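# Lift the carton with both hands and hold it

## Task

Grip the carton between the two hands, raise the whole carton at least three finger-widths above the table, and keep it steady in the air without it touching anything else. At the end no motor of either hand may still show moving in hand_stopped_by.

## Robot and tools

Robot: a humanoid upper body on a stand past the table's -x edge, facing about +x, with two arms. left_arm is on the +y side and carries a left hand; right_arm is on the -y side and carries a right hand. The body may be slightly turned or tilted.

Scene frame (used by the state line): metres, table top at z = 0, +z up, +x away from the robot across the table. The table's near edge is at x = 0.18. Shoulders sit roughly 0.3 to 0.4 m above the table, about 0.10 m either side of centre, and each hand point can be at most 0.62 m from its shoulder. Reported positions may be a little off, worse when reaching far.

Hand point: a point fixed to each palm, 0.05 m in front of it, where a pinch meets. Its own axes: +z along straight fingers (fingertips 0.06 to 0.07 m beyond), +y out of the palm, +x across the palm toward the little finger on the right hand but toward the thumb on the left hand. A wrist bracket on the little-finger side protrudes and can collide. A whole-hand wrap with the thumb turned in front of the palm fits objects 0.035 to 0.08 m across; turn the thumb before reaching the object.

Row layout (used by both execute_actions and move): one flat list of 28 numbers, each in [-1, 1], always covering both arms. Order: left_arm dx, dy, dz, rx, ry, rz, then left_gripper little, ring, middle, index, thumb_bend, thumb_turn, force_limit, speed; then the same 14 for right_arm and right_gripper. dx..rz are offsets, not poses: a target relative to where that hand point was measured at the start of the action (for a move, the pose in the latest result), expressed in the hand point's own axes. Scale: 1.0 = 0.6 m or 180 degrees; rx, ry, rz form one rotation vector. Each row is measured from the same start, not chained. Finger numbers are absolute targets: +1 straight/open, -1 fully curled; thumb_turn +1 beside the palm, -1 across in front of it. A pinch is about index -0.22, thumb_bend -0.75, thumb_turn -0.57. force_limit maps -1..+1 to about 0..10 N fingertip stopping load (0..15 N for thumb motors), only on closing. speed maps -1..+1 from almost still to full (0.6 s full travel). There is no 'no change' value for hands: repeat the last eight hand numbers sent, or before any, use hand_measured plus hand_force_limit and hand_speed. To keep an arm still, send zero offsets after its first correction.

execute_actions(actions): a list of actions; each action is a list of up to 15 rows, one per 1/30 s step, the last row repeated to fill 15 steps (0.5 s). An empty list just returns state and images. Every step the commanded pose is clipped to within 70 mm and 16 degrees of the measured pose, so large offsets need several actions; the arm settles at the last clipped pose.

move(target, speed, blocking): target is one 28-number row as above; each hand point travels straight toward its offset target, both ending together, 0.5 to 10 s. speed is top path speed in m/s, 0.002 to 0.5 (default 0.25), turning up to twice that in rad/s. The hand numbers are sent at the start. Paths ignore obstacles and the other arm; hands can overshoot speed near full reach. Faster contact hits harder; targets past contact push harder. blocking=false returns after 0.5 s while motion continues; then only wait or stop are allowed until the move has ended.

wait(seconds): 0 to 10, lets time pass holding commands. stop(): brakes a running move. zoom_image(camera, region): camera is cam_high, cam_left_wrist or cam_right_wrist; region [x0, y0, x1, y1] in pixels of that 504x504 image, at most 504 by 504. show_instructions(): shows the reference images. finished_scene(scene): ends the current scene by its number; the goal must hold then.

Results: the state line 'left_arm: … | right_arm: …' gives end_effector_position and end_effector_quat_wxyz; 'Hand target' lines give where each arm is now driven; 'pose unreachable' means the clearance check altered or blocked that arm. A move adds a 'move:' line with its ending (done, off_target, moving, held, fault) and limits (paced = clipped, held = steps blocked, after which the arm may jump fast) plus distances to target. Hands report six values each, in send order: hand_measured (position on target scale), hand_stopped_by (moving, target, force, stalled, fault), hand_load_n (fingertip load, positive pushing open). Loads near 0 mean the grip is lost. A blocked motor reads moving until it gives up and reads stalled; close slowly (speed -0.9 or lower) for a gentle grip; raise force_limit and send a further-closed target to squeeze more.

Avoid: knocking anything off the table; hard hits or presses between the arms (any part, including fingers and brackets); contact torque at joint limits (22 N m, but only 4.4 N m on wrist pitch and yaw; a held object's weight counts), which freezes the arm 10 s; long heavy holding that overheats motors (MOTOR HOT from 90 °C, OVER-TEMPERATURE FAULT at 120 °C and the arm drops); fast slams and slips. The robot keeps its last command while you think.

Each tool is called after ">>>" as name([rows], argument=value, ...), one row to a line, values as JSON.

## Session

>>> execute_actions(actions=[])

Scene clock: 0.00 s.
left_arm: end_effector_position=(+0.0861, +0.1745, +0.4782) hand_measured=(+1.000, +1.000, +1.000, +1.000, +1.000, +1.000) hand_load_n=(+0.0, +0.0, +0.0, +0.0, +0.0, +0.0) hand_stopped_by=(target, target, target, target, target, target) hand_force_limit=0.00 hand_speed=-0.80 end_effector_quat_wxyz=(-0.001, -0.004, -0.107, +0.994) | right_arm: end_effector_position=(+0.1596, -0.0890, +0.4898) hand_measured=(+1.000, +1.000, +1.000, +1.000, +1.000, +1.000) hand_load_n=(+0.0, +0.0, +0.0, +0.0, +0.0, +0.0) hand_stopped_by=(target, target, target, target, target, target) hand_force_limit=0.00 hand_speed=-0.80 end_effector_quat_wxyz=(+0.988, -0.108, -0.007, +0.108)
Joint positions: left_arm=[-0.078  0.524  0.287 -0.614 -0.718 -1.053 -0.329] | right_arm=[-0.18  -0.406 -0.257 -0.552  0.469 -1.008  0.172]
Joint velocities: left_arm=[-0.005 -0.006  0.023  0.003  0.009  0.     0.   ] | right_arm=[ 0.002  0.003  0.    -0.002  0.002  0.     0.   ]
Motor temperatures (°C, as the motors report them): left_arm=[35 28 34 36 29 23 22] | right_arm=[36 40 27 33 27 22 26]
Hand target (left_arm): +0.086, +0.174, +0.478; -0.001, -0.004, -0.107, +0.994
Hand target (right_arm): +0.160, -0.089, +0.490; +0.988, -0.108, -0.007, +0.108

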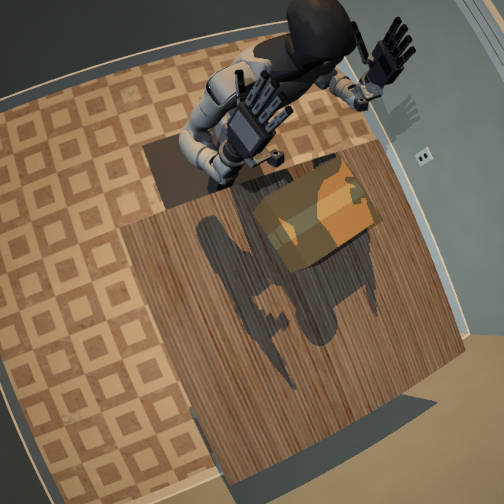

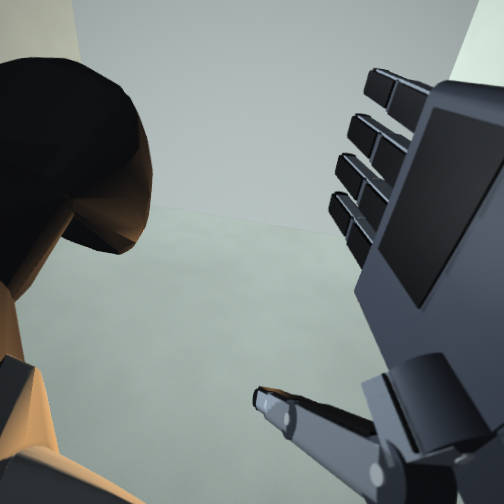

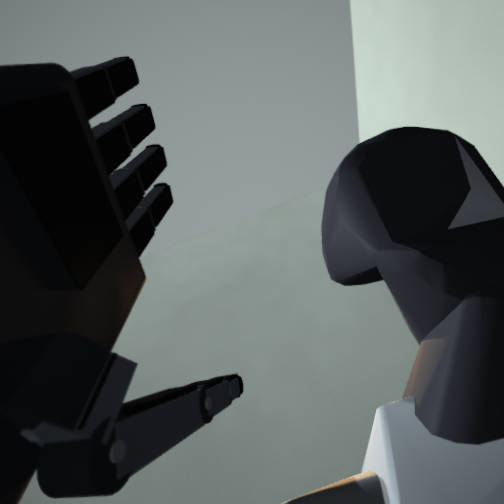

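>>> zoom_image(camera="cam_high", region=[240, 140, 400, 300])

Region (240, 140, 400, 300) of cam_high's 504x504 image, scaled by 3.150, with more detail than that image has.

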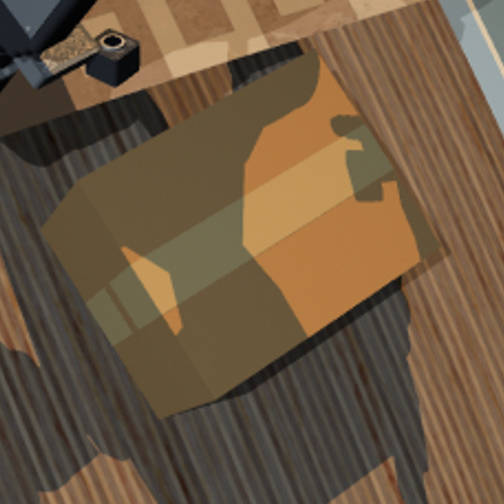

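>>> move(target=[-0.375,0.0563,-0.542,0.0688,-0.5579,-0.0438,1,1,1,1,1,1,0,-0.8,0.337,0.103,-0.5457,0.043,0.5491,0.0662,1,1,1,1,1,1,0,-0.8], speed=0.35)

Scene clock: 5.73 s.
left_arm: end_effector_position=(+0.3111, +0.2072, +0.1536) hand_measured=(+1.000, +1.000, +1.000, +1.000, +1.000, +1.000) hand_load_n=(+0.0, +0.0, +0.0, +0.0, +0.0, +0.0) hand_stopped_by=(target, target, target, target, target, target) hand_force_limit=0.00 hand_speed=-0.80 end_effector_quat_wxyz=(-0.016, +0.768, +0.021, +0.640) | right_arm: end_effector_position=(+0.3607, -0.0665, +0.1515) hand_measured=(+1.000, +1.000, +1.000, +1.000, +1.000, +1.000) hand_load_n=(+0.0, +0.0, +0.0, +0.0, +0.0, +0.0) hand_stopped_by=(target, target, target, target, target, target) hand_force_limit=0.00 hand_speed=-0.80 end_effector_quat_wxyz=(+0.638, -0.090, +0.762, +0.061)
Joint positions: left_arm=[ 0.248  0.472  0.014 -0.279 -0.408 -0.021 -0.056] | right_arm=[ 0.221 -0.259  0.009 -0.228  0.267 -0.037  0.05 ]
Joint velocities: left_arm=[0.    0.    0.    0.    0.005 0.01  0.   ] | right_arm=[-0.002 -0.011  0.    -0.009  0.005  0.006  0.   ]
Motor temperatures (°C, as the motors report them): left_arm=[35 28 34 36 29 24 22] | right_arm=[36 40 27 33 27 22 26]
Hand target (left_arm): +0.312, +0.207, +0.155; -0.015, +0.768, +0.023, +0.640
Hand target (right_arm): +0.361, -0.067, +0.152; +0.639, -0.088, +0.762, +0.062
Off the commanded pose (left_arm): 0.004 m, 1 deg.
Off the commanded pose (right_arm): 0.012 m, 2 deg.
move: off_target (left_arm, right_arm)

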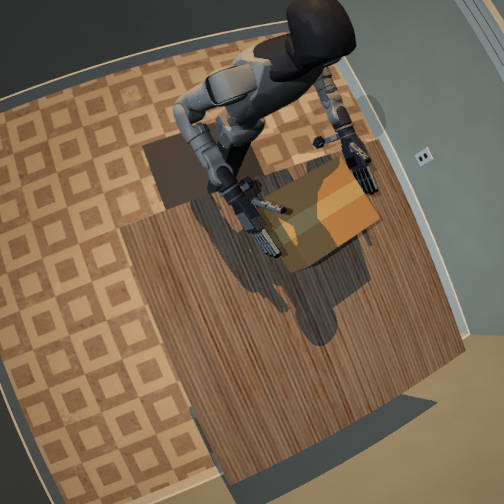

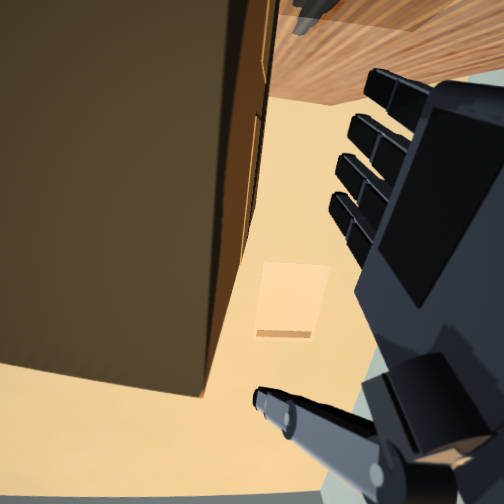

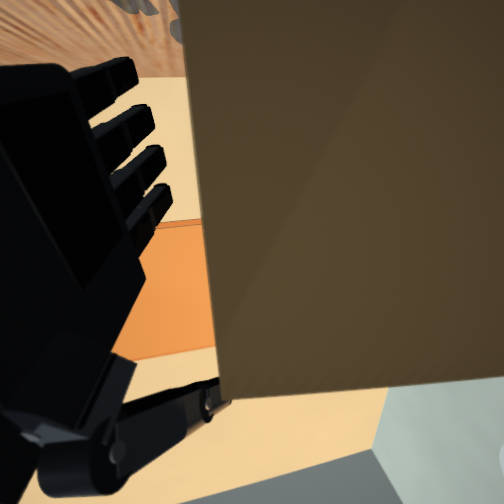

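>>> zoom_image(camera="cam_high", region=[220, 110, 400, 290])

Region (220, 110, 400, 290) of cam_high's 504x504 image, scaled by 2.800, with more detail than that image has.

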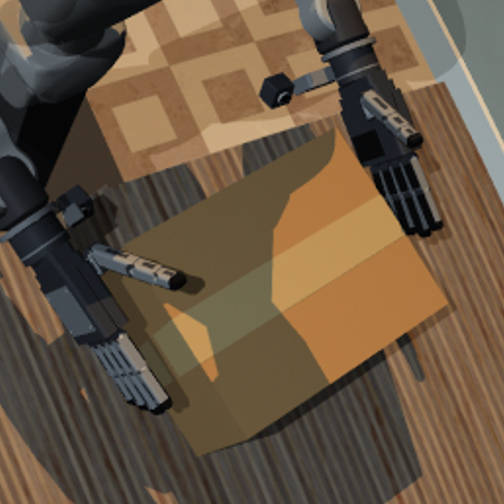

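>>> execute_actions([
  [[0.003,0.005,0,0,0,0,0.3,0.3,0.3,0.3,1,1,-0.6,-0.72,-0.004,0,-0.003,0,0,0,0.3,0.3,0.3,0.3,1,1,-0.6,-0.72],[0.006,0.010,0,0,0,0,0.3,0.3,0.3,0.3,1,1,-0.6,-0.72,-0.008,0,-0.006,0,0,0,0.3,0.3,0.3,0.3,1,1,-0.6,-0.72],[0.009,0.016,-0.001,0,0,0,0.3,0.3,0.3,0.3,1,1,-0.6,-0.72,-0.011,0,-0.009,0,0,0,0.3,0.3,0.3,0.3,1,1,-0.6,-0.72],[0.012,0.022,-0.002,0,0,0,0.3,0.3,0.3,0.3,1,1,-0.6,-0.72,-0.014,0,-0.013,0,0,0,0.3,0.3,0.3,0.3,1,1,-0.6,-0.72],[0.015,0.028,-0.002,0,0,0,0.3,0.3,0.3,0.3,1,1,-0.6,-0.72,-0.017,0,-0.017,0,0,0,0.3,0.3,0.3,0.3,1,1,-0.6,-0.72],[0.018,0.033,-0.003,0,0,0,0.3,0.3,0.3,0.3,1,1,-0.6,-0.72,-0.020,0,-0.020,0,0,0,0.3,0.3,0.3,0.3,1,1,-0.6,-0.72]],
  [[0,0,0,0,0,0,0.3,0.3,0.3,0.3,1,1,-0.6,-0.8,0,0,0,0,0,0,0.3,0.3,0.3,0.3,1,1,-0.6,-0.8]],
])

Scene clock: 7.57 s.
left_arm: end_effector_position=(+0.3129, +0.1874, +0.1646) hand_measured=(+0.644, +0.644, +0.644, +0.644, +1.000, +1.000) hand_load_n=(+0.0, +0.0, +0.0, +0.0, +0.0, +0.0) hand_stopped_by=(moving, moving, moving, moving, target, target) hand_force_limit=-0.60 hand_speed=-0.80 end_effector_quat_wxyz=(-0.014, +0.768, +0.022, +0.640) | right_arm: end_effector_position=(+0.3508, -0.0668, +0.1651) hand_measured=(+0.644, +0.644, +0.644, +0.644, +1.000, +1.000) hand_load_n=(+0.0, +0.0, +0.0, +0.0, +0.0, +0.0) hand_stopped_by=(moving, moving, moving, moving, target, target) hand_force_limit=-0.60 hand_speed=-0.80 end_effector_quat_wxyz=(+0.638, -0.094, +0.762, +0.062)
Joint positions: left_arm=[ 0.261  0.455 -0.037 -0.401 -0.381  0.063  0.027] | right_arm=[ 0.285 -0.275 -0.    -0.352  0.279  0.02   0.044]
Joint velocities: left_arm=[ 0.    -0.005 -0.009 -0.003  0.015  0.     0.   ] | right_arm=[ 0.    -0.003 -0.005  0.003  0.003  0.     0.   ]
Motor temperatures (°C, as the motors report them): left_arm=[35 28 34 36 29 24 22] | right_arm=[36 40 27 33 27 22 26]
Hand target (left_arm): +0.313, +0.187, +0.165; -0.014, +0.768, +0.022, +0.640
Hand target (right_arm): +0.351, -0.067, +0.165; +0.638, -0.094, +0.762, +0.062
Off the commanded pose (left_arm): 0.000 m, 0 deg.
Off the commanded pose (right_arm): 0.000 m, 0 deg.

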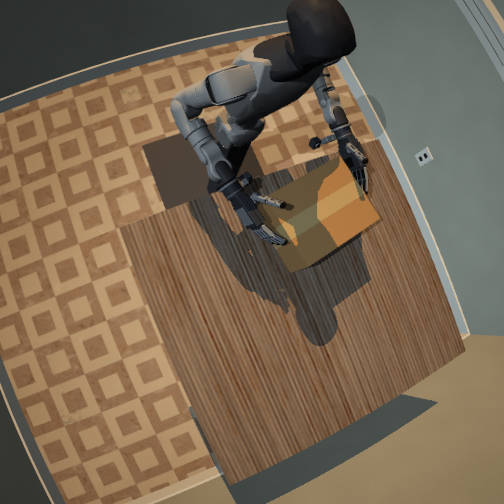

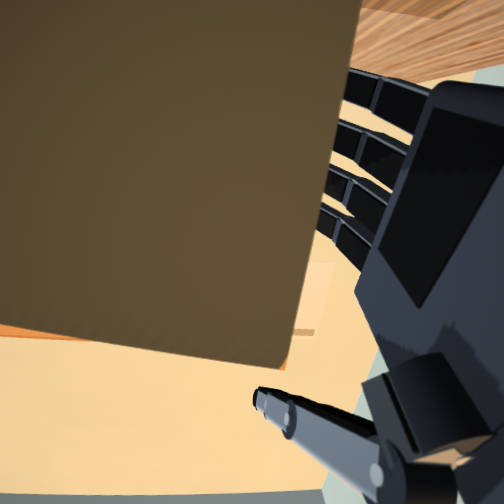

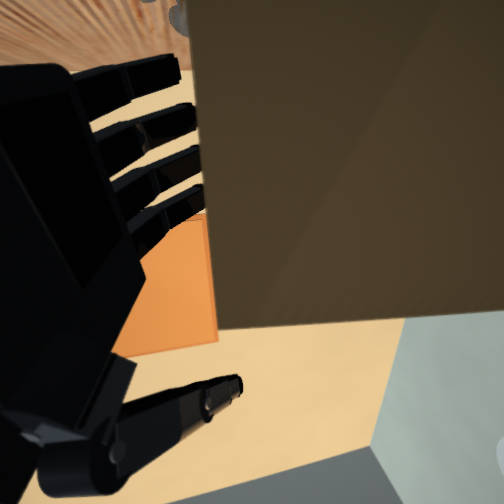

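>>> wait(seconds=0.6)

>>> zoom_image(camera="cam_high", region=[220, 110, 400, 290])

Scene clock: 8.23 s.
left_arm: end_effector_position=(+0.3137, +0.1927, +0.1648) hand_measured=(+0.422, +0.454, +0.522, +0.434, +1.000, +1.000) hand_load_n=(+0.0, +0.0, +0.0, +1.5, +0.0, +0.0) hand_stopped_by=(moving, force, force, force, target, target) hand_force_limit=-0.60 hand_speed=-0.80 end_effector_quat_wxyz=(-0.022, +0.767, +0.027, +0.640) | right_arm: end_effector_position=(+0.3524, -0.0704, +0.1654) hand_measured=(+0.422, +0.422, +0.432, +0.422, +1.000, +1.000) hand_load_n=(+0.0, +0.0, +1.0, +0.0, +0.0, +0.0) hand_stopped_by=(moving, moving, force, moving, target, target) hand_force_limit=-0.60 hand_speed=-0.80 end_effector_quat_wxyz=(+0.639, -0.090, +0.762, +0.056)
Joint positions: left_arm=[ 0.261  0.455 -0.029 -0.4   -0.381  0.063  0.038] | right_arm=[ 0.285 -0.275 -0.007 -0.352  0.279  0.02   0.036]
Joint velocities: left_arm=[ 0.     0.006  0.002 -0.002 -0.006  0.     0.   ] | right_arm=[ 0.     0.006 -0.005 -0.003  0.002  0.     0.   ]
Motor temperatures (°C, as the motors report them): left_arm=[35 28 34 37 29 24 22] | right_arm=[36 40 27 33 27 22 26]
Hand target (left_arm): +0.313, +0.187, +0.165; -0.014, +0.768, +0.022, +0.640
Hand target (right_arm): +0.351, -0.067, +0.165; +0.638, -0.094, +0.762, +0.062
Off the commanded pose (left_arm): 0.005 m, 1 deg.
Off the commanded pose (right_arm): 0.004 m, 1 deg.
wait: 0.60 s; no rest

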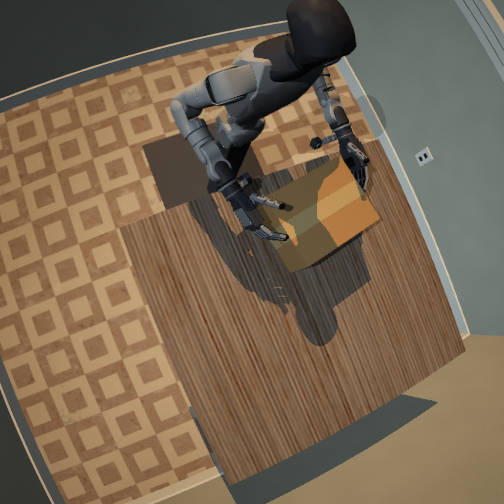

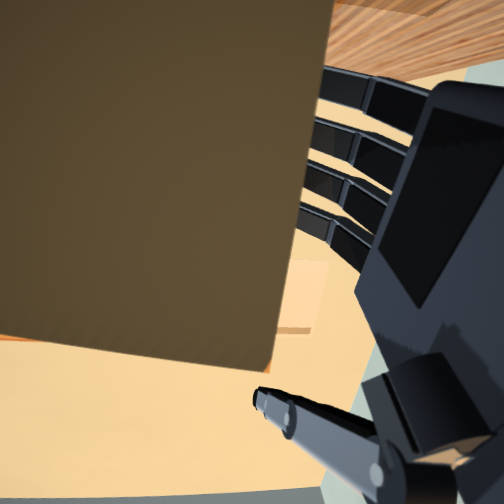

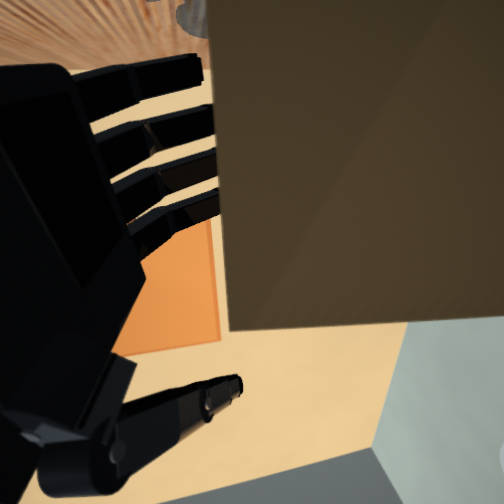

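Region (220, 110, 400, 290) of cam_high's 504x504 image, scaled by 2.800, with more detail than that image has.

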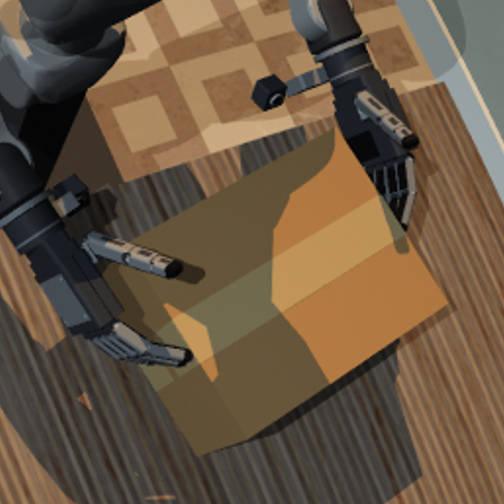

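>>> execute_actions([
  [[0,0.009,0,-0.005,0,0,0.45,0.55,0.6,0.54,1,1,-0.6,0,0,0.007,0,-0.004,0,0,0.45,0.55,0.6,0.54,1,1,-0.6,0],[0,0.010,0,-0.005,0,0,0.45,0.55,0.6,0.54,1,1,-0.6,0,0,0.009,0,-0.004,0,0,0.45,0.55,0.6,0.54,1,1,-0.6,0],[0,0.012,0,-0.005,0,0,0.45,0.55,0.6,0.54,1,1,-0.6,0,0,0.012,0,-0.004,0,0,0.45,0.55,0.6,0.54,1,1,-0.6,0],[0,0.014,0,-0.005,0,0,0.45,0.55,0.6,0.54,1,1,-0.6,0,0,0.015,0,-0.004,0,0,0.45,0.55,0.6,0.54,1,1,-0.6,0],[0,0.016,0,-0.005,0,0,0.45,0.55,0.6,0.54,1,1,-0.6,0,0,0.018,0,-0.004,0,0,0.45,0.55,0.6,0.54,1,1,-0.6,0],[0,0.018,0,-0.005,0,0,0.45,0.55,0.6,0.54,1,1,-0.6,0,0,0.022,0,-0.004,0,0,0.45,0.55,0.6,0.54,1,1,-0.6,0],[0,0.020,0,-0.005,0,0,0.45,0.55,0.6,0.54,1,1,-0.6,0,0,0.026,0,-0.004,0,0,0.45,0.55,0.6,0.54,1,1,-0.6,0],[0,0.022,0,-0.005,0,0,0.45,0.55,0.6,0.54,1,1,-0.6,0,0,0.030,0,-0.004,0,0,0.45,0.55,0.6,0.54,1,1,-0.6,0],[0,0.024,0,-0.005,0,0,0.45,0.55,0.6,0.54,1,1,-0.6,0,0,0.033,0,-0.004,0,0,0.45,0.55,0.6,0.54,1,1,-0.6,0],[0,0.026,0,-0.005,0,0,0.45,0.55,0.6,0.54,1,1,-0.6,0,0,0.036,0,-0.004,0,0,0.45,0.55,0.6,0.54,1,1,-0.6,0]],
  [[0,0.008,-0.002,-0.004,0,0,0.45,0.55,0.6,0.54,1,1,-0.6,0,0,0.008,-0.002,-0.004,0,0,0.45,0.55,0.6,0.54,1,1,-0.6,0],[0,0.013,-0.003,-0.008,0,0,0.45,0.55,0.6,0.54,1,1,-0.6,0,0,0.013,-0.003,-0.008,0,0,0.45,0.55,0.6,0.54,1,1,-0.6,0],[0,0.018,-0.004,-0.011,0,0,0.45,0.55,0.6,0.54,1,1,-0.6,0,0,0.018,-0.004,-0.011,0,0,0.45,0.55,0.6,0.54,1,1,-0.6,0],[0,0.023,-0.005,-0.014,0,0,0.45,0.55,0.6,0.54,1,1,-0.6,0,0,0.023,-0.005,-0.014,0,0,0.45,0.55,0.6,0.54,1,1,-0.6,0],[0,0.028,-0.006,-0.018,0,0,0.45,0.55,0.6,0.54,1,1,-0.6,0,0,0.028,-0.006,-0.018,0,0,0.45,0.55,0.6,0.54,1,1,-0.6,0],[0,0.033,-0.008,-0.021,0,0,0.45,0.55,0.6,0.54,1,1,-0.6,0,0,0.033,-0.008,-0.021,0,0,0.45,0.55,0.6,0.54,1,1,-0.6,0],[0,0.038,-0.009,-0.024,0,0,0.45,0.55,0.6,0.54,1,1,-0.6,0,0,0.038,-0.009,-0.024,0,0,0.45,0.55,0.6,0.54,1,1,-0.6,0],[0,0.043,-0.011,-0.028,0,0,0.45,0.55,0.6,0.54,1,1,-0.6,0,0,0.043,-0.011,-0.028,0,0,0.45,0.55,0.6,0.54,1,1,-0.6,0],[0,0.048,-0.012,-0.031,0,0,0.45,0.55,0.6,0.54,1,1,-0.6,0,0,0.048,-0.012,-0.031,0,0,0.45,0.55,0.6,0.54,1,1,-0.6,0],[0,0.053,-0.014,-0.034,0,0,0.45,0.55,0.6,0.54,1,1,-0.6,0,0,0.053,-0.014,-0.034,0,0,0.45,0.55,0.6,0.54,1,1,-0.6,0],[0,0.058,-0.015,-0.038,0,0,0.45,0.55,0.6,0.54,1,1,-0.6,0,0,0.058,-0.015,-0.038,0,0,0.45,0.55,0.6,0.54,1,1,-0.6,0],[0,0.063,-0.017,-0.041,0,0,0.45,0.55,0.6,0.54,1,1,-0.6,0,0,0.063,-0.017,-0.041,0,0,0.45,0.55,0.6,0.54,1,1,-0.6,0],[0,0.067,-0.018,-0.044,0,0,0.45,0.55,0.6,0.54,1,1,-0.6,0,0,0.067,-0.018,-0.044,0,0,0.45,0.55,0.6,0.54,1,1,-0.6,0],[0,0.070,-0.019,-0.046,0,0,0.45,0.55,0.6,0.54,1,1,-0.6,0,0,0.070,-0.019,-0.046,0,0,0.45,0.55,0.6,0.54,1,1,-0.6,0]],
])

>>> wait(seconds=0.3)

Scene clock: 14.23 s.
left_arm: end_effector_position=(+0.3132, +0.1844, +0.1631) hand_measured=(+0.450, +0.550, +0.600, +0.542, +1.000, +1.000) hand_load_n=(+0.0, +0.5, +1.0, +9.5, +0.0, +0.0) hand_stopped_by=(target, target, target, target, target, target) hand_force_limit=-0.60 hand_speed=0.00 end_effector_quat_wxyz=(-0.033, +0.768, +0.022, +0.639) | right_arm: end_effector_position=(+0.3476, -0.0594, +0.1635) hand_measured=(+0.450, +0.550, +0.600, +0.542, +1.000, +1.000) hand_load_n=(+0.0, +0.0, +0.0, +12.5, +0.0, +0.0) hand_stopped_by=(target, target, target, force, target, target) hand_force_limit=-0.60 hand_speed=0.00 end_effector_quat_wxyz=(+0.640, -0.089, +0.762, +0.044)
Joint positions: left_arm=[ 0.266  0.475 -0.089 -0.421 -0.357  0.058  0.112] | right_arm=[ 0.304 -0.275  0.07  -0.382  0.239  0.016 -0.055]
Joint velocities: left_arm=[ 0.011  0.149 -0.069 -0.012 -0.046 -0.058  0.086] | right_arm=[ 0.029 -0.106  0.08  -0.014  0.054 -0.049 -0.081]
Motor temperatures (°C, as the motors report them): left_arm=[35 28 34 37 29 25 22] | right_arm=[36 40 27 34 27 23 26]
Hand target (left_arm): +0.306, +0.145, +0.166; +0.029, +0.768, -0.015, +0.640
Hand target (right_arm): +0.331, -0.023, +0.164; +0.632, -0.128, +0.758, +0.101
Off the commanded pose (left_arm): 0.042 m, 8 deg.
Off the commanded pose (right_arm): 0.041 m, 8 deg.

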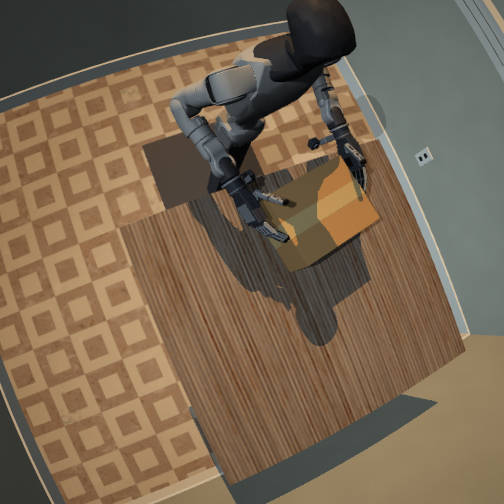

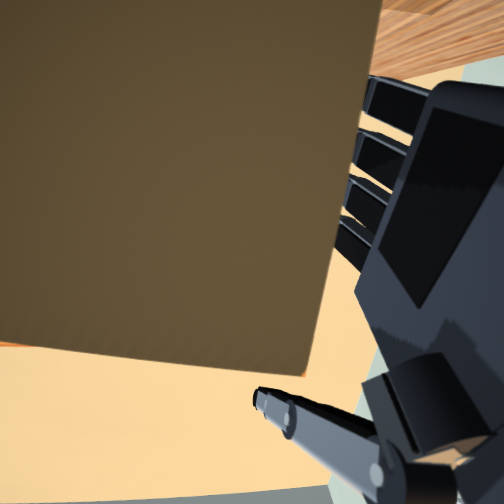

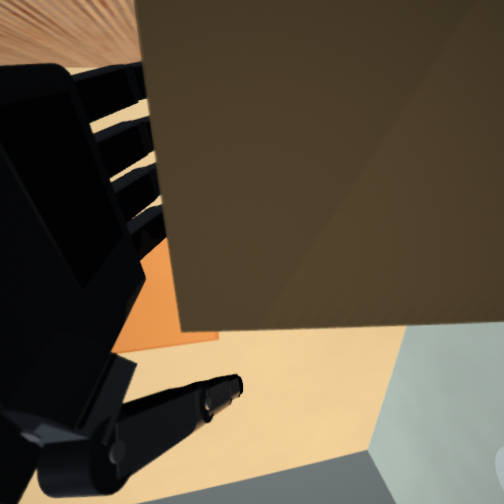

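Scene clock: 14.53 s.
left_arm: end_effector_position=(+0.3129, +0.1844, +0.1631) hand_measured=(+0.450, +0.550, +0.600, +0.542, +1.000, +1.000) hand_load_n=(+0.0, +0.5, +1.0, +10.0, +0.0, +0.0) hand_stopped_by=(target, target, target, target, target, target) hand_force_limit=-0.60 hand_speed=0.00 end_effector_quat_wxyz=(-0.034, +0.768, +0.021, +0.639) | right_arm: end_effector_position=(+0.3473, -0.0594, +0.1636) hand_measured=(+0.450, +0.550, +0.600, +0.542, +1.000, +1.000) hand_load_n=(+0.0, +0.0, +0.0, +13.0, +0.0, +0.0) hand_stopped_by=(target, target, target, force, target, target) hand_force_limit=-0.60 hand_speed=0.00 end_effector_quat_wxyz=(+0.640, -0.090, +0.762, +0.044)
Joint positions: left_arm=[ 0.266  0.482 -0.093 -0.421 -0.361  0.054  0.118] | right_arm=[ 0.305 -0.283  0.075 -0.383  0.243  0.014 -0.061]
Joint velocities: left_arm=[ 0.002  0.003 -0.012 -0.005  0.     0.     0.   ] | right_arm=[0.    0.008 0.008 0.003 0.    0.    0.   ]
Motor temperatures (°C, as the motors report them): left_arm=[35 28 34 37 29 25 23] | right_arm=[36 40 27 34 27 23 27]
Hand target (left_arm): +0.306, +0.145, +0.166; +0.029, +0.768, -0.015, +0.640
Hand target (right_arm): +0.331, -0.023, +0.164; +0.632, -0.128, +0.758, +0.101
Off the commanded pose (left_arm): 0.042 m, 8 deg.
Off the commanded pose (right_arm): 0.041 m, 8 deg.
wait: 0.30 s; at rest by 0.17 s

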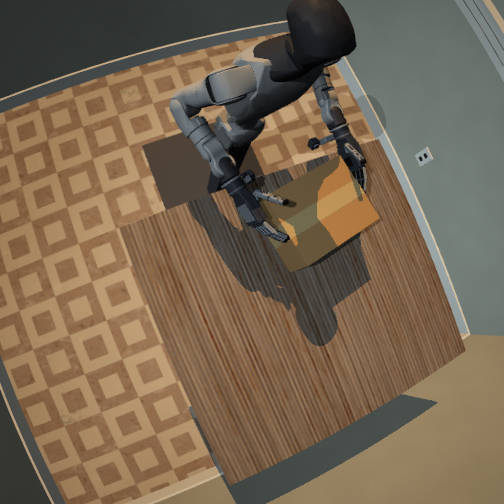

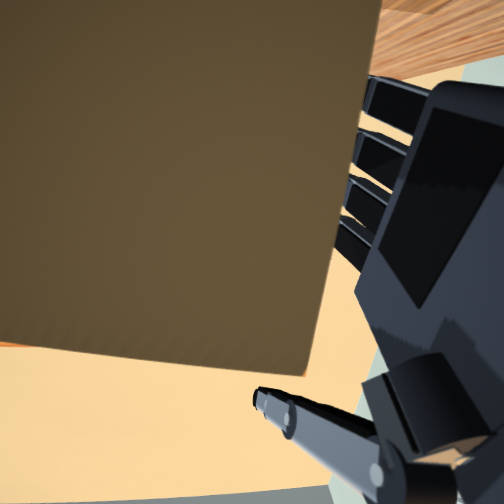

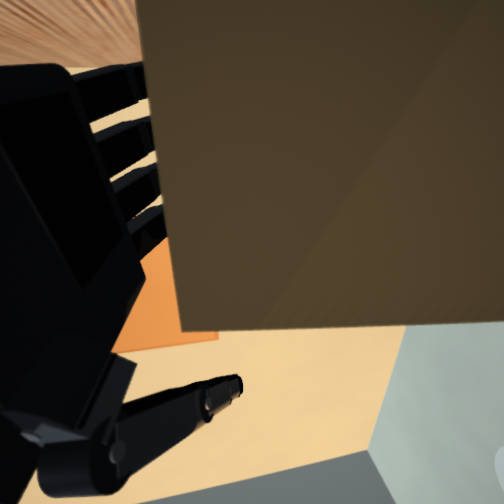

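>>> execute_actions([
  [[0.003,0.069,-0.017,-0.046,0,-0.009,0.45,0.55,0.6,0.54,1,1,-0.3,-0.88,-0.001,0.068,-0.015,-0.044,0,0.007,0.45,0.55,0.6,0.54,1,1,-0.3,-0.88],[0.003,0.071,-0.018,-0.047,0,-0.010,0.45,0.55,0.6,0.54,1,1,-0.3,-0.88,-0.001,0.069,-0.016,-0.045,0,0.009,0.45,0.55,0.6,0.54,1,1,-0.3,-0.88],[0.003,0.073,-0.018,-0.048,0,-0.011,0.45,0.55,0.6,0.54,1,1,-0.3,-0.88,-0.001,0.070,-0.016,-0.046,0,0.011,0.45,0.55,0.6,0.54,1,1,-0.3,-0.88],[0.003,0.075,-0.019,-0.049,0,-0.012,0.45,0.55,0.6,0.54,1,1,-0.3,-0.88,-0.001,0.071,-0.017,-0.047,0,0.013,0.45,0.55,0.6,0.54,1,1,-0.3,-0.88],[0.003,0.077,-0.019,-0.050,0,-0.013,0.45,0.55,0.6,0.54,1,1,-0.3,-0.88,-0.001,0.073,-0.017,-0.048,0,0.015,0.45,0.55,0.6,0.54,1,1,-0.3,-0.88],[0.003,0.078,-0.020,-0.051,0,-0.014,0.45,0.55,0.6,0.54,1,1,-0.3,-0.88,-0.001,0.074,-0.018,-0.049,0,0.017,0.45,0.55,0.6,0.54,1,1,-0.3,-0.88],[0.003,0.078,-0.020,-0.051,0,-0.014,0.45,0.55,0.6,0.54,1,1,-0.3,-0.88,-0.001,0.074,-0.018,-0.049,0,0.017,0.45,0.55,0.6,0.54,1,1,-0.3,-0.88],[0.003,0.078,-0.020,-0.051,0,-0.014,0.45,0.55,0.6,0.54,1,1,-0.3,-0.88,-0.001,0.074,-0.018,-0.049,0,0.017,0.45,0.55,0.6,0.54,1,1,-0.3,-0.88],[0.003,0.078,-0.020,-0.051,0,-0.014,0.25,0.35,0.4,0.54,1,1,-0.3,-0.88,-0.001,0.074,-0.018,-0.049,0,0.017,0.25,0.35,0.4,0.54,1,1,-0.3,-0.88]],
])

>>> wait(seconds=0.4)

Scene clock: 15.83 s.
left_arm: end_effector_position=(+0.3110, +0.1845, +0.1634) hand_measured=(+0.424, +0.538, +0.588, +0.542, +1.000, +1.000) hand_load_n=(+3.5, +3.0, +3.0, +4.5, +0.0, +0.0) hand_stopped_by=(moving, force, force, target, target, target) hand_force_limit=-0.30 hand_speed=-0.88 end_effector_quat_wxyz=(-0.033, +0.768, +0.025, +0.639) | right_arm: end_effector_position=(+0.3446, -0.0602, +0.1640) hand_measured=(+0.424, +0.524, +0.582, +0.542, +1.000, +1.000) hand_load_n=(+1.5, +3.0, +3.5, +6.0, +0.0, +0.0) hand_stopped_by=(moving, moving, force, force, target, target) hand_force_limit=-0.30 hand_speed=-0.88 end_effector_quat_wxyz=(+0.640, -0.079, +0.762, +0.054)
Joint positions: left_arm=[ 0.273  0.529 -0.128 -0.419 -0.395  0.021  0.165] | right_arm=[ 0.314 -0.324  0.11  -0.368  0.298 -0.032 -0.098]
Joint velocities: left_arm=[ 0.008  0.114 -0.075  0.012 -0.055 -0.072  0.098] | right_arm=[-0.009 -0.132  0.063  0.006  0.035 -0.053 -0.098]
Motor temperatures (°C, as the motors report them): left_arm=[35 28 34 37 29 25 24] | right_arm=[36 40 28 34 27 23 30]
Hand target (left_arm): +0.303, +0.140, +0.167; +0.042, +0.768, -0.012, +0.639
Hand target (right_arm): +0.327, -0.021, +0.164; +0.629, -0.119, +0.759, +0.119
Off the commanded pose (left_arm): 0.048 m, 10 deg.
Off the commanded pose (right_arm): 0.045 m, 9 deg.

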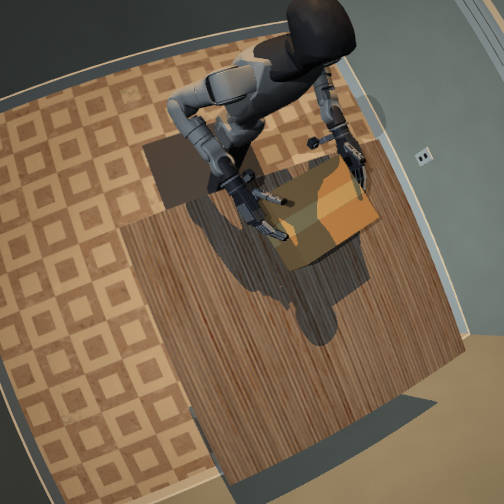

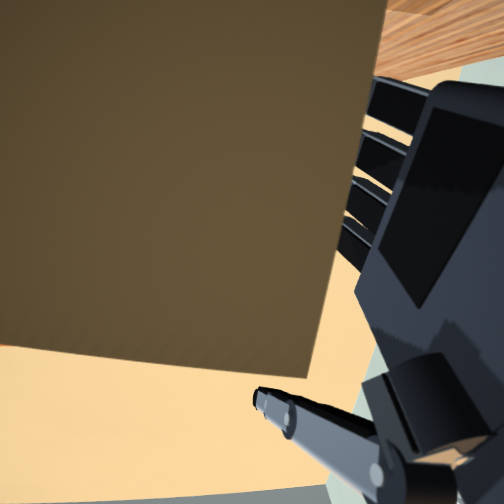

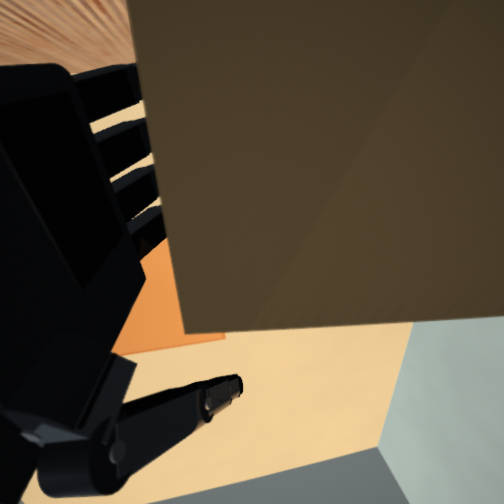

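Scene clock: 16.23 s.
left_arm: end_effector_position=(+0.3108, +0.1845, +0.1634) hand_measured=(+0.418, +0.538, +0.588, +0.542, +1.000, +1.000) hand_load_n=(+4.5, +2.5, +2.5, +4.0, +0.0, +0.0) hand_stopped_by=(force, force, force, target, target, target) hand_force_limit=-0.30 hand_speed=-0.88 end_effector_quat_wxyz=(-0.033, +0.768, +0.025, +0.639) | right_arm: end_effector_position=(+0.3445, -0.0603, +0.1640) hand_measured=(+0.406, +0.518, +0.582, +0.542, +1.000, +1.000) hand_load_n=(+4.0, +2.5, +1.5, +5.5, +0.0, +0.0) hand_stopped_by=(force, force, force, force, target, target) hand_force_limit=-0.30 hand_speed=-0.88 end_effector_quat_wxyz=(+0.640, -0.081, +0.762, +0.053)
Joint positions: left_arm=[ 0.273  0.536 -0.133 -0.418 -0.4    0.016  0.171] | right_arm=[ 0.314 -0.333  0.115 -0.367  0.3   -0.035 -0.104]
Joint velocities: left_arm=[ 0.002 -0.009  0.005  0.008 -0.014  0.     0.   ] | right_arm=[-0.005 -0.006 -0.006  0.     0.009  0.     0.   ]
Motor temperatures (°C, as the motors report them): left_arm=[35 28 34 37 29 25 25] | right_arm=[36 40 28 34 27 23 30]
Hand target (left_arm): +0.303, +0.140, +0.167; +0.042, +0.768, -0.012, +0.639
Hand target (right_arm): +0.327, -0.021, +0.164; +0.629, -0.119, +0.759, +0.119
Off the commanded pose (left_arm): 0.048 m, 10 deg.
Off the commanded pose (right_arm): 0.045 m, 9 deg.
wait: 0.40 s; at rest by 0.23 s

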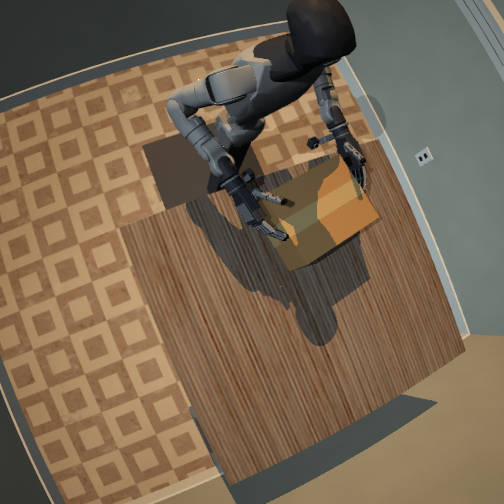

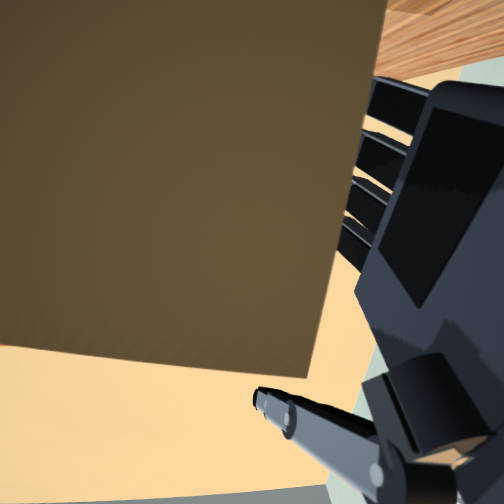

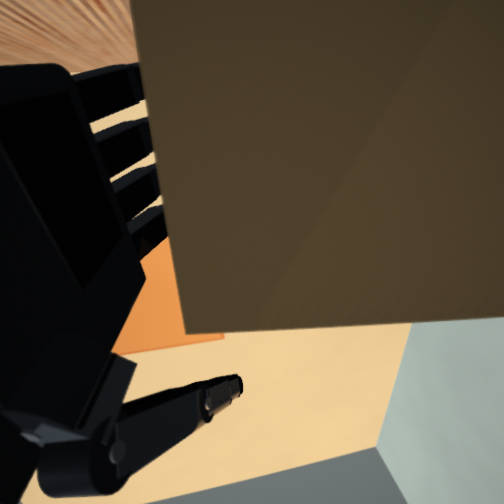

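>>> execute_actions([
  [[0.004,0.078,-0.017,-0.052,0,-0.0124,0.25,0.35,0.4,0.54,1,1,-0.3,-0.88,-0.001,0.0745,-0.013,-0.048,0.002,0.009,0.25,0.35,0.4,0.54,1,1,-0.3,-0.88],[0.006,0.078,-0.017,-0.052,0.001,-0.0124,0.25,0.35,0.4,0.54,1,1,-0.3,-0.88,-0.003,0.0745,-0.013,-0.048,0.001,0.009,0.25,0.35,0.4,0.54,1,1,-0.3,-0.88],[0.009,0.078,-0.017,-0.052,0.002,-0.013,0.25,0.35,0.4,0.54,1,1,-0.3,-0.88,-0.006,0.0745,-0.013,-0.048,0,0.0095,0.25,0.35,0.4,0.54,1,1,-0.3,-0.88],[0.012,0.078,-0.017,-0.052,0.003,-0.013,0.25,0.35,0.4,0.54,1,1,-0.3,-0.88,-0.009,0.0745,-0.013,-0.048,-0.001,0.01,0.25,0.35,0.4,0.54,1,1,-0.3,-0.88],[0.016,0.078,-0.017,-0.052,0.004,-0.0135,0.25,0.35,0.4,0.54,1,1,-0.3,-0.88,-0.013,0.0745,-0.013,-0.048,-0.002,0.0105,0.25,0.35,0.4,0.54,1,1,-0.3,-0.88],[0.020,0.078,-0.017,-0.052,0.005,-0.014,0.25,0.35,0.4,0.54,1,1,-0.3,-0.88,-0.017,0.0745,-0.013,-0.048,-0.003,0.011,0.25,0.35,0.4,0.54,1,1,-0.3,-0.88],[0.024,0.078,-0.017,-0.052,0.006,-0.0145,0.25,0.35,0.4,0.54,1,1,-0.3,-0.88,-0.021,0.0745,-0.013,-0.048,-0.004,0.0115,0.25,0.35,0.4,0.54,1,1,-0.3,-0.88],[0.028,0.078,-0.017,-0.052,0.007,-0.015,0.25,0.35,0.4,0.54,1,1,-0.3,-0.88,-0.025,0.0745,-0.013,-0.048,-0.005,0.012,0.25,0.35,0.4,0.54,1,1,-0.3,-0.88],[0.032,0.078,-0.017,-0.052,0.008,-0.015,0.25,0.35,0.4,0.54,1,1,-0.3,-0.88,-0.029,0.0745,-0.013,-0.048,-0.006,0.012,0.25,0.35,0.4,0.54,1,1,-0.3,-0.88],[0.036,0.078,-0.017,-0.052,0.008,-0.015,0.25,0.35,0.4,0.54,1,1,-0.3,-0.88,-0.033,0.0745,-0.013,-0.048,-0.006,0.012,0.25,0.35,0.4,0.54,1,1,-0.3,-0.88],[0.040,0.078,-0.017,-0.052,0.008,-0.015,0.25,0.35,0.4,0.54,1,1,-0.3,-0.88,-0.037,0.0745,-0.013,-0.048,-0.006,0.012,0.25,0.35,0.4,0.54,1,1,-0.3,-0.88],[0.043,0.078,-0.017,-0.052,0.008,-0.015,0.25,0.35,0.4,0.54,1,1,-0.3,-0.88,-0.040,0.0745,-0.013,-0.048,-0.006,0.012,0.25,0.35,0.4,0.54,1,1,-0.3,-0.88],[0.046,0.078,-0.017,-0.052,0.008,-0.015,0.25,0.35,0.4,0.54,1,1,-0.3,-0.88,-0.043,0.0745,-0.013,-0.048,-0.006,0.012,0.25,0.35,0.4,0.54,1,1,-0.3,-0.88],[0.048,0.078,-0.017,-0.052,0.008,-0.015,0.25,0.35,0.4,0.54,1,1,-0.3,-0.88,-0.045,0.0745,-0.013,-0.048,-0.006,0.012,0.25,0.35,0.4,0.54,1,1,-0.3,-0.88],[0.049,0.078,-0.017,-0.052,0.008,-0.015,0.25,0.35,0.4,0.54,1,1,-0.3,-0.88,-0.046,0.0745,-0.013,-0.048,-0.006,0.012,0.25,0.35,0.4,0.54,1,1,-0.3,-0.88]],
])

>>> wait(seconds=0.4)

Scene clock: 17.53 s.
left_arm: end_effector_position=(+0.3110, +0.1842, +0.1664) hand_measured=(+0.418, +0.538, +0.588, +0.540, +1.000, +1.000) hand_load_n=(+4.0, +2.0, +2.5, +4.5, +0.0, +0.0) hand_stopped_by=(force, force, force, target, target, target) hand_force_limit=-0.30 hand_speed=-0.88 end_effector_quat_wxyz=(-0.032, +0.780, +0.026, +0.625) | right_arm: end_effector_position=(+0.3434, -0.0589, +0.1667) hand_measured=(+0.406, +0.518, +0.582, +0.542, +1.000, +1.000) hand_load_n=(+3.5, +2.5, +1.5, +5.5, +0.0, +0.0) hand_stopped_by=(force, force, force, force, target, target) hand_force_limit=-0.30 hand_speed=-0.88 end_effector_quat_wxyz=(+0.624, -0.084, +0.775, +0.052)
Joint positions: left_arm=[ 0.273  0.613 -0.151 -0.489 -0.473  0.087  0.241] | right_arm=[ 0.322 -0.405  0.138 -0.456  0.359  0.059 -0.171]
Joint velocities: left_arm=[-0.006  0.187 -0.009 -0.219 -0.176  0.236  0.173] | right_arm=[ 0.015 -0.17   0.028 -0.247  0.143  0.285 -0.152]
Motor temperatures (°C, as the motors report them): left_arm=[35 28 35 38 29 25 27] | right_arm=[36 40 28 34 27 23 33]
Hand target (left_arm): +0.307, +0.140, +0.194; +0.045, +0.759, -0.010, +0.650
Hand target (right_arm): +0.330, -0.018, +0.191; +0.638, -0.116, +0.751, +0.124
Off the commanded pose (left_arm): 0.054 m, 10 deg.
Off the commanded pose (right_arm): 0.050 m, 9 deg.

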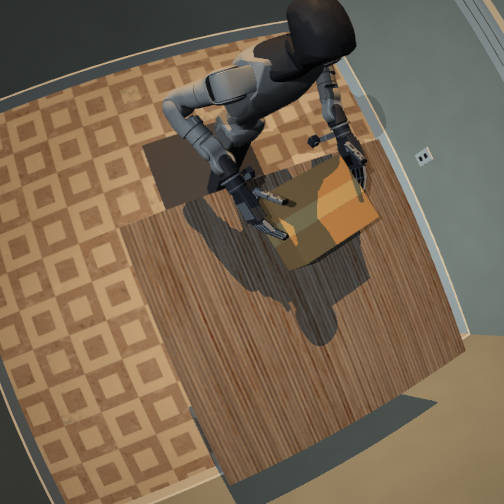

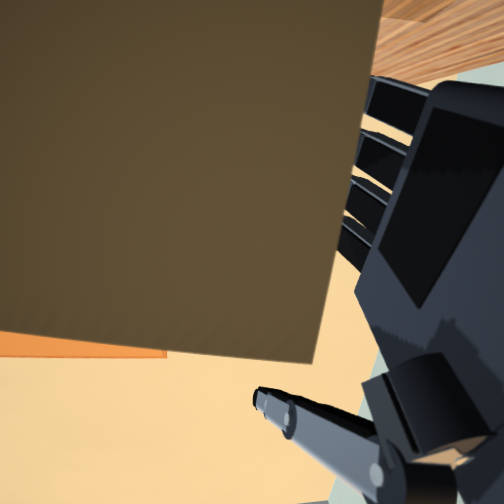

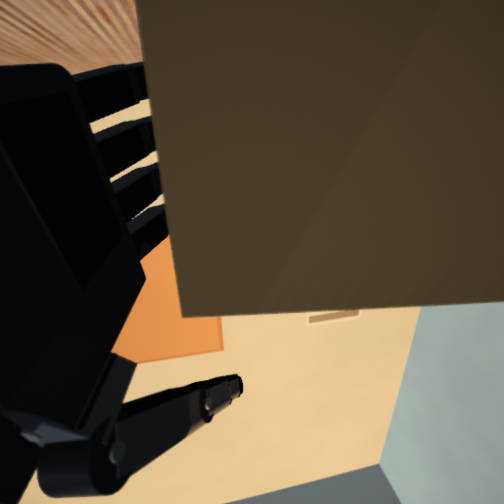

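Scene clock: 17.93 s.
left_arm: end_effector_position=(+0.3155, +0.1853, +0.1863) hand_measured=(+0.420, +0.540, +0.588, +0.540, +1.000, +1.000) hand_load_n=(+9.0, +4.5, +0.5, +0.0, +0.0, +0.0) hand_stopped_by=(force, force, force, target, target, target) hand_force_limit=-0.30 hand_speed=-0.88 end_effector_quat_wxyz=(-0.029, +0.762, +0.034, +0.646) | right_arm: end_effector_position=(+0.3471, -0.0580, +0.1846) hand_measured=(+0.406, +0.520, +0.582, +0.540, +1.000, +1.000) hand_load_n=(+8.0, +3.5, +0.0, +1.5, +0.0, +0.0) hand_stopped_by=(force, force, force, force, target, target) hand_force_limit=-0.30 hand_speed=-0.88 end_effector_quat_wxyz=(+0.642, -0.074, +0.761, +0.059)
Joint positions: left_arm=[ 0.258  0.62  -0.141 -0.521 -0.494  0.073  0.259] | right_arm=[ 0.313 -0.411  0.132 -0.489  0.379  0.048 -0.187]
Joint velocities: left_arm=[ 0.005  0.     0.006  0.    -0.003  0.002  0.   ] | right_arm=[ 0.005 -0.014 -0.002  0.002 -0.003  0.004  0.   ]
Motor temperatures (°C, as the motors report them): left_arm=[35 28 35 38 29 25 28] | right_arm=[36 40 28 35 27 24 34]
Hand target (left_arm): +0.307, +0.140, +0.194; +0.045, +0.759, -0.010, +0.650
Hand target (right_arm): +0.330, -0.018, +0.191; +0.638, -0.116, +0.751, +0.124
Off the commanded pose (left_arm): 0.049 m, 10 deg.
Off the commanded pose (right_arm): 0.045 m, 9 deg.
wait: 0.40 s; at rest by 0.37 s

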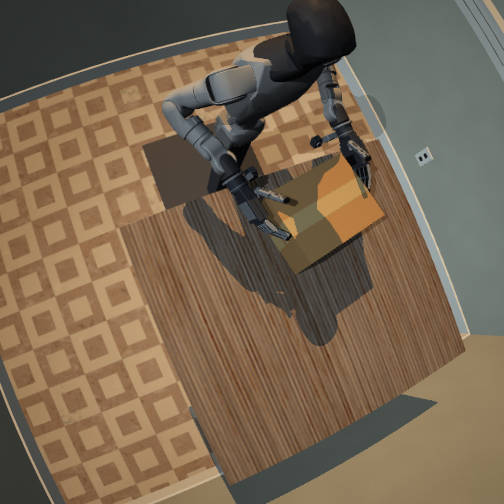

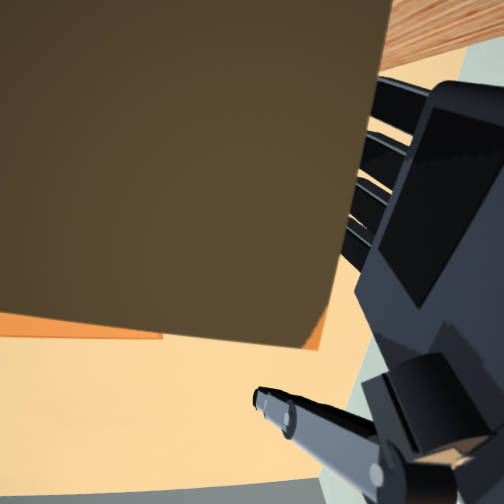

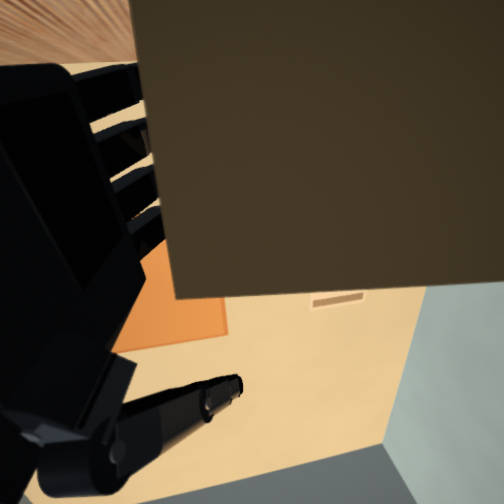

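>>> execute_actions([
  [[0.010,0.079,-0.018,-0.054,0.002,-0.0085,0.25,0.35,0.4,0.54,1,1,-0.3,-0.88,-0.011,0.073,-0.012,-0.049,-0.0033,0.0052,0.25,0.35,0.4,0.54,1,1,-0.3,-0.88],[0.012,0.079,-0.0175,-0.054,0.0015,-0.0077,0.25,0.35,0.4,0.54,1,1,-0.3,-0.88,-0.013,0.073,-0.0115,-0.049,-0.0028,0.0044,0.25,0.35,0.4,0.54,1,1,-0.3,-0.88],[0.015,0.079,-0.017,-0.054,0.001,-0.0069,0.25,0.35,0.4,0.54,1,1,-0.3,-0.88,-0.016,0.073,-0.011,-0.049,-0.0023,0.0036,0.25,0.35,0.4,0.54,1,1,-0.3,-0.88],[0.019,0.079,-0.0165,-0.054,0.0005,-0.0061,0.25,0.35,0.4,0.54,1,1,-0.3,-0.88,-0.021,0.073,-0.0105,-0.049,-0.0018,0.0028,0.25,0.35,0.4,0.54,1,1,-0.3,-0.88],[0.024,0.079,-0.016,-0.054,0,-0.0053,0.25,0.35,0.4,0.54,1,1,-0.3,-0.88,-0.026,0.073,-0.010,-0.049,-0.0013,0.002,0.25,0.35,0.4,0.54,1,1,-0.3,-0.88],[0.030,0.079,-0.015,-0.054,-0.0006,-0.0045,0.25,0.35,0.4,0.54,1,1,-0.3,-0.88,-0.032,0.073,-0.009,-0.049,-0.0007,0.0012,0.25,0.35,0.4,0.54,1,1,-0.3,-0.88],[0.036,0.079,-0.014,-0.054,-0.0012,-0.0037,0.25,0.35,0.4,0.54,1,1,-0.3,-0.88,-0.038,0.073,-0.008,-0.049,0,0.0004,0.25,0.35,0.4,0.54,1,1,-0.3,-0.88],[0.043,0.079,-0.013,-0.054,-0.0018,-0.003,0.25,0.35,0.4,0.54,1,1,-0.3,-0.88,-0.045,0.073,-0.007,-0.049,0.0006,0,0.25,0.35,0.4,0.54,1,1,-0.3,-0.88],[0.050,0.079,-0.012,-0.054,-0.0024,-0.003,0.25,0.35,0.4,0.54,1,1,-0.3,-0.88,-0.052,0.073,-0.006,-0.049,0.0012,0,0.25,0.35,0.4,0.54,1,1,-0.3,-0.88],[0.056,0.079,-0.011,-0.054,-0.003,-0.003,0.25,0.35,0.4,0.54,1,1,-0.3,-0.88,-0.058,0.073,-0.005,-0.049,0.0018,0,0.25,0.35,0.4,0.54,1,1,-0.3,-0.88],[0.062,0.079,-0.010,-0.054,-0.0036,-0.003,0.25,0.35,0.4,0.54,1,1,-0.3,-0.88,-0.064,0.073,-0.004,-0.049,0.0024,0,0.25,0.35,0.4,0.54,1,1,-0.3,-0.88],[0.067,0.079,-0.009,-0.054,-0.0042,-0.003,0.25,0.35,0.4,0.54,1,1,-0.3,-0.88,-0.069,0.073,-0.003,-0.049,0.003,0,0.25,0.35,0.4,0.54,1,1,-0.3,-0.88],[0.071,0.079,-0.0085,-0.054,-0.0048,-0.003,0.25,0.35,0.4,0.54,1,1,-0.3,-0.88,-0.073,0.073,-0.0025,-0.049,0.0036,0,0.25,0.35,0.4,0.54,1,1,-0.3,-0.88],[0.074,0.079,-0.008,-0.054,-0.0054,-0.003,0.25,0.35,0.4,0.54,1,1,-0.3,-0.88,-0.076,0.073,-0.002,-0.049,0.0042,0,0.25,0.35,0.4,0.54,1,1,-0.3,-0.88],[0.076,0.079,-0.008,-0.054,-0.0056,-0.003,0.25,0.35,0.4,0.54,1,1,-0.3,-0.88,-0.078,0.073,-0.002,-0.049,0.0043,0,0.25,0.35,0.4,0.54,1,1,-0.3,-0.88]],
])

>>> wait(seconds=0.3)

Scene clock: 19.37 s.
left_arm: end_effector_position=(+0.3274, +0.1855, +0.2212) hand_measured=(+0.420, +0.540, +0.588, +0.540, +1.000, +1.000) hand_load_n=(+5.0, +2.5, +2.5, +5.0, +0.0, +0.0) hand_stopped_by=(force, force, force, target, target, target) hand_force_limit=-0.30 hand_speed=-0.88 end_effector_quat_wxyz=(-0.035, +0.765, +0.029, +0.643) | right_arm: end_effector_position=(+0.3569, -0.0518, +0.2196) hand_measured=(+0.406, +0.520, +0.582, +0.542, +1.000, +1.000) hand_load_n=(+3.0, +2.0, +2.0, +7.0, +0.0, +0.0) hand_stopped_by=(force, force, force, force, target, target) hand_force_limit=-0.30 hand_speed=-0.88 end_effector_quat_wxyz=(+0.639, -0.086, +0.762, +0.052)
Joint positions: left_arm=[ 0.18   0.766 -0.098 -0.699 -0.676  0.264  0.413] | right_arm=[ 0.247 -0.54   0.097 -0.704  0.52   0.284 -0.327]
Joint velocities: left_arm=[-0.307  0.327  0.173 -0.351 -0.546  0.406  0.395] | right_arm=[-0.298 -0.287 -0.169 -0.469  0.459  0.561 -0.388]
Motor temperatures (°C, as the motors report them): left_arm=[36 28 35 39 29 27 31] | right_arm=[36 40 28 36 27 25 37]
Hand target (left_arm): +0.318, +0.140, +0.233; +0.040, +0.766, -0.018, +0.642
Hand target (right_arm): +0.339, -0.013, +0.230; +0.630, -0.130, +0.756, +0.119
Off the commanded pose (left_arm): 0.049 m, 10 deg.
Off the commanded pose (right_arm): 0.042 m, 9 deg.

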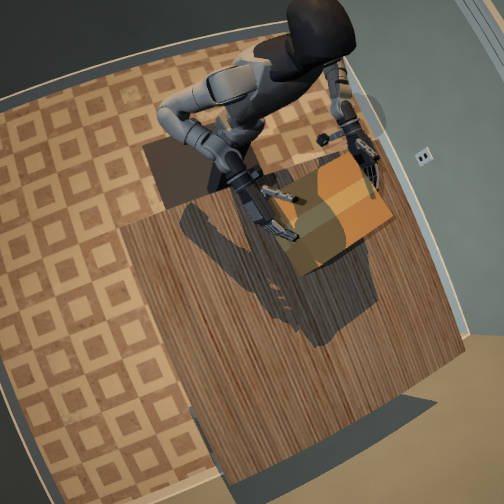

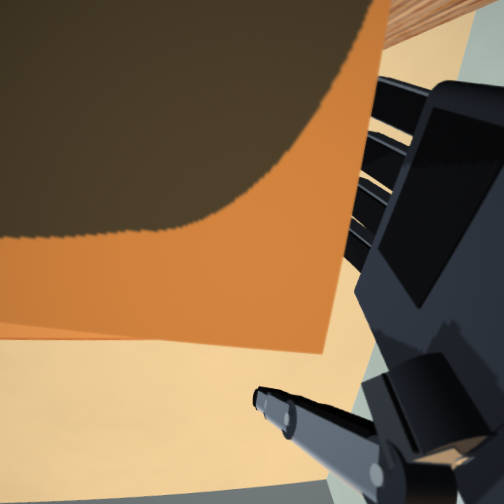

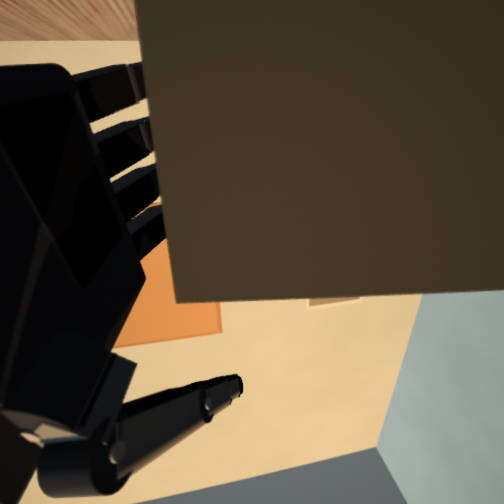

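Scene clock: 19.67 s.
left_arm: end_effector_position=(+0.3296, +0.1856, +0.2260) hand_measured=(+0.420, +0.538, +0.588, +0.540, +1.000, +1.000) hand_load_n=(+5.0, +2.5, +2.5, +5.0, +0.0, +0.0) hand_stopped_by=(force, force, force, target, target, target) hand_force_limit=-0.30 hand_speed=-0.88 end_effector_quat_wxyz=(-0.036, +0.766, +0.029, +0.641) | right_arm: end_effector_position=(+0.3589, -0.0509, +0.2244) hand_measured=(+0.406, +0.518, +0.582, +0.542, +1.000, +1.000) hand_load_n=(+2.5, +1.5, +2.0, +7.5, +0.0, +0.0) hand_stopped_by=(force, force, force, force, target, target) hand_force_limit=-0.30 hand_speed=-0.88 end_effector_quat_wxyz=(+0.638, -0.088, +0.763, +0.050)
Joint positions: left_arm=[ 0.162  0.787 -0.089 -0.72  -0.713  0.295  0.439] | right_arm=[ 0.229 -0.558  0.087 -0.732  0.549  0.325 -0.352]
Joint velocities: left_arm=[ 0.005  0.002 -0.009  0.002  0.002  0.008  0.   ] | right_arm=[0.014 0.    0.014 0.008 0.014 0.008 0.   ]
Motor temperatures (°C, as the motors report them): left_arm=[36 28 35 39 29 27 31] | right_arm=[36 40 28 36 27 25 38]
Hand target (left_arm): +0.318, +0.140, +0.233; +0.040, +0.766, -0.018, +0.642
Hand target (right_arm): +0.339, -0.013, +0.230; +0.630, -0.130, +0.756, +0.119
Off the commanded pose (left_arm): 0.048 m, 10 deg.
Off the commanded pose (right_arm): 0.040 m, 9 deg.
wait: 0.30 s; no rest

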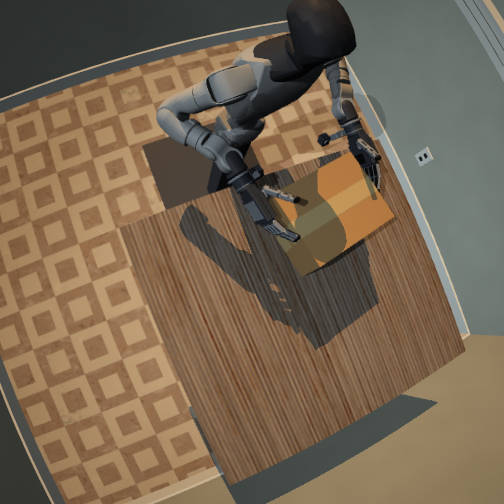

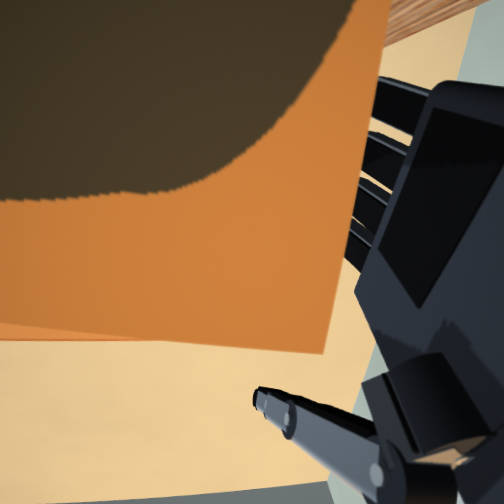

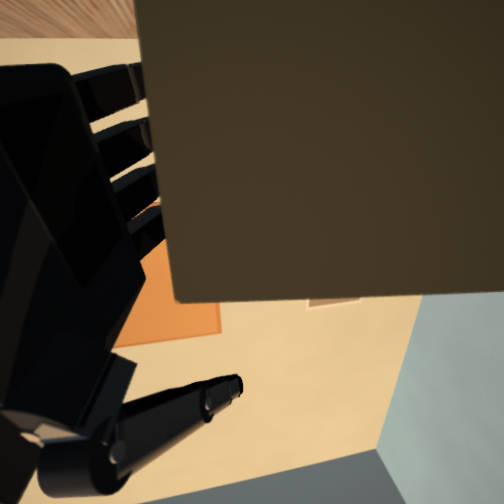

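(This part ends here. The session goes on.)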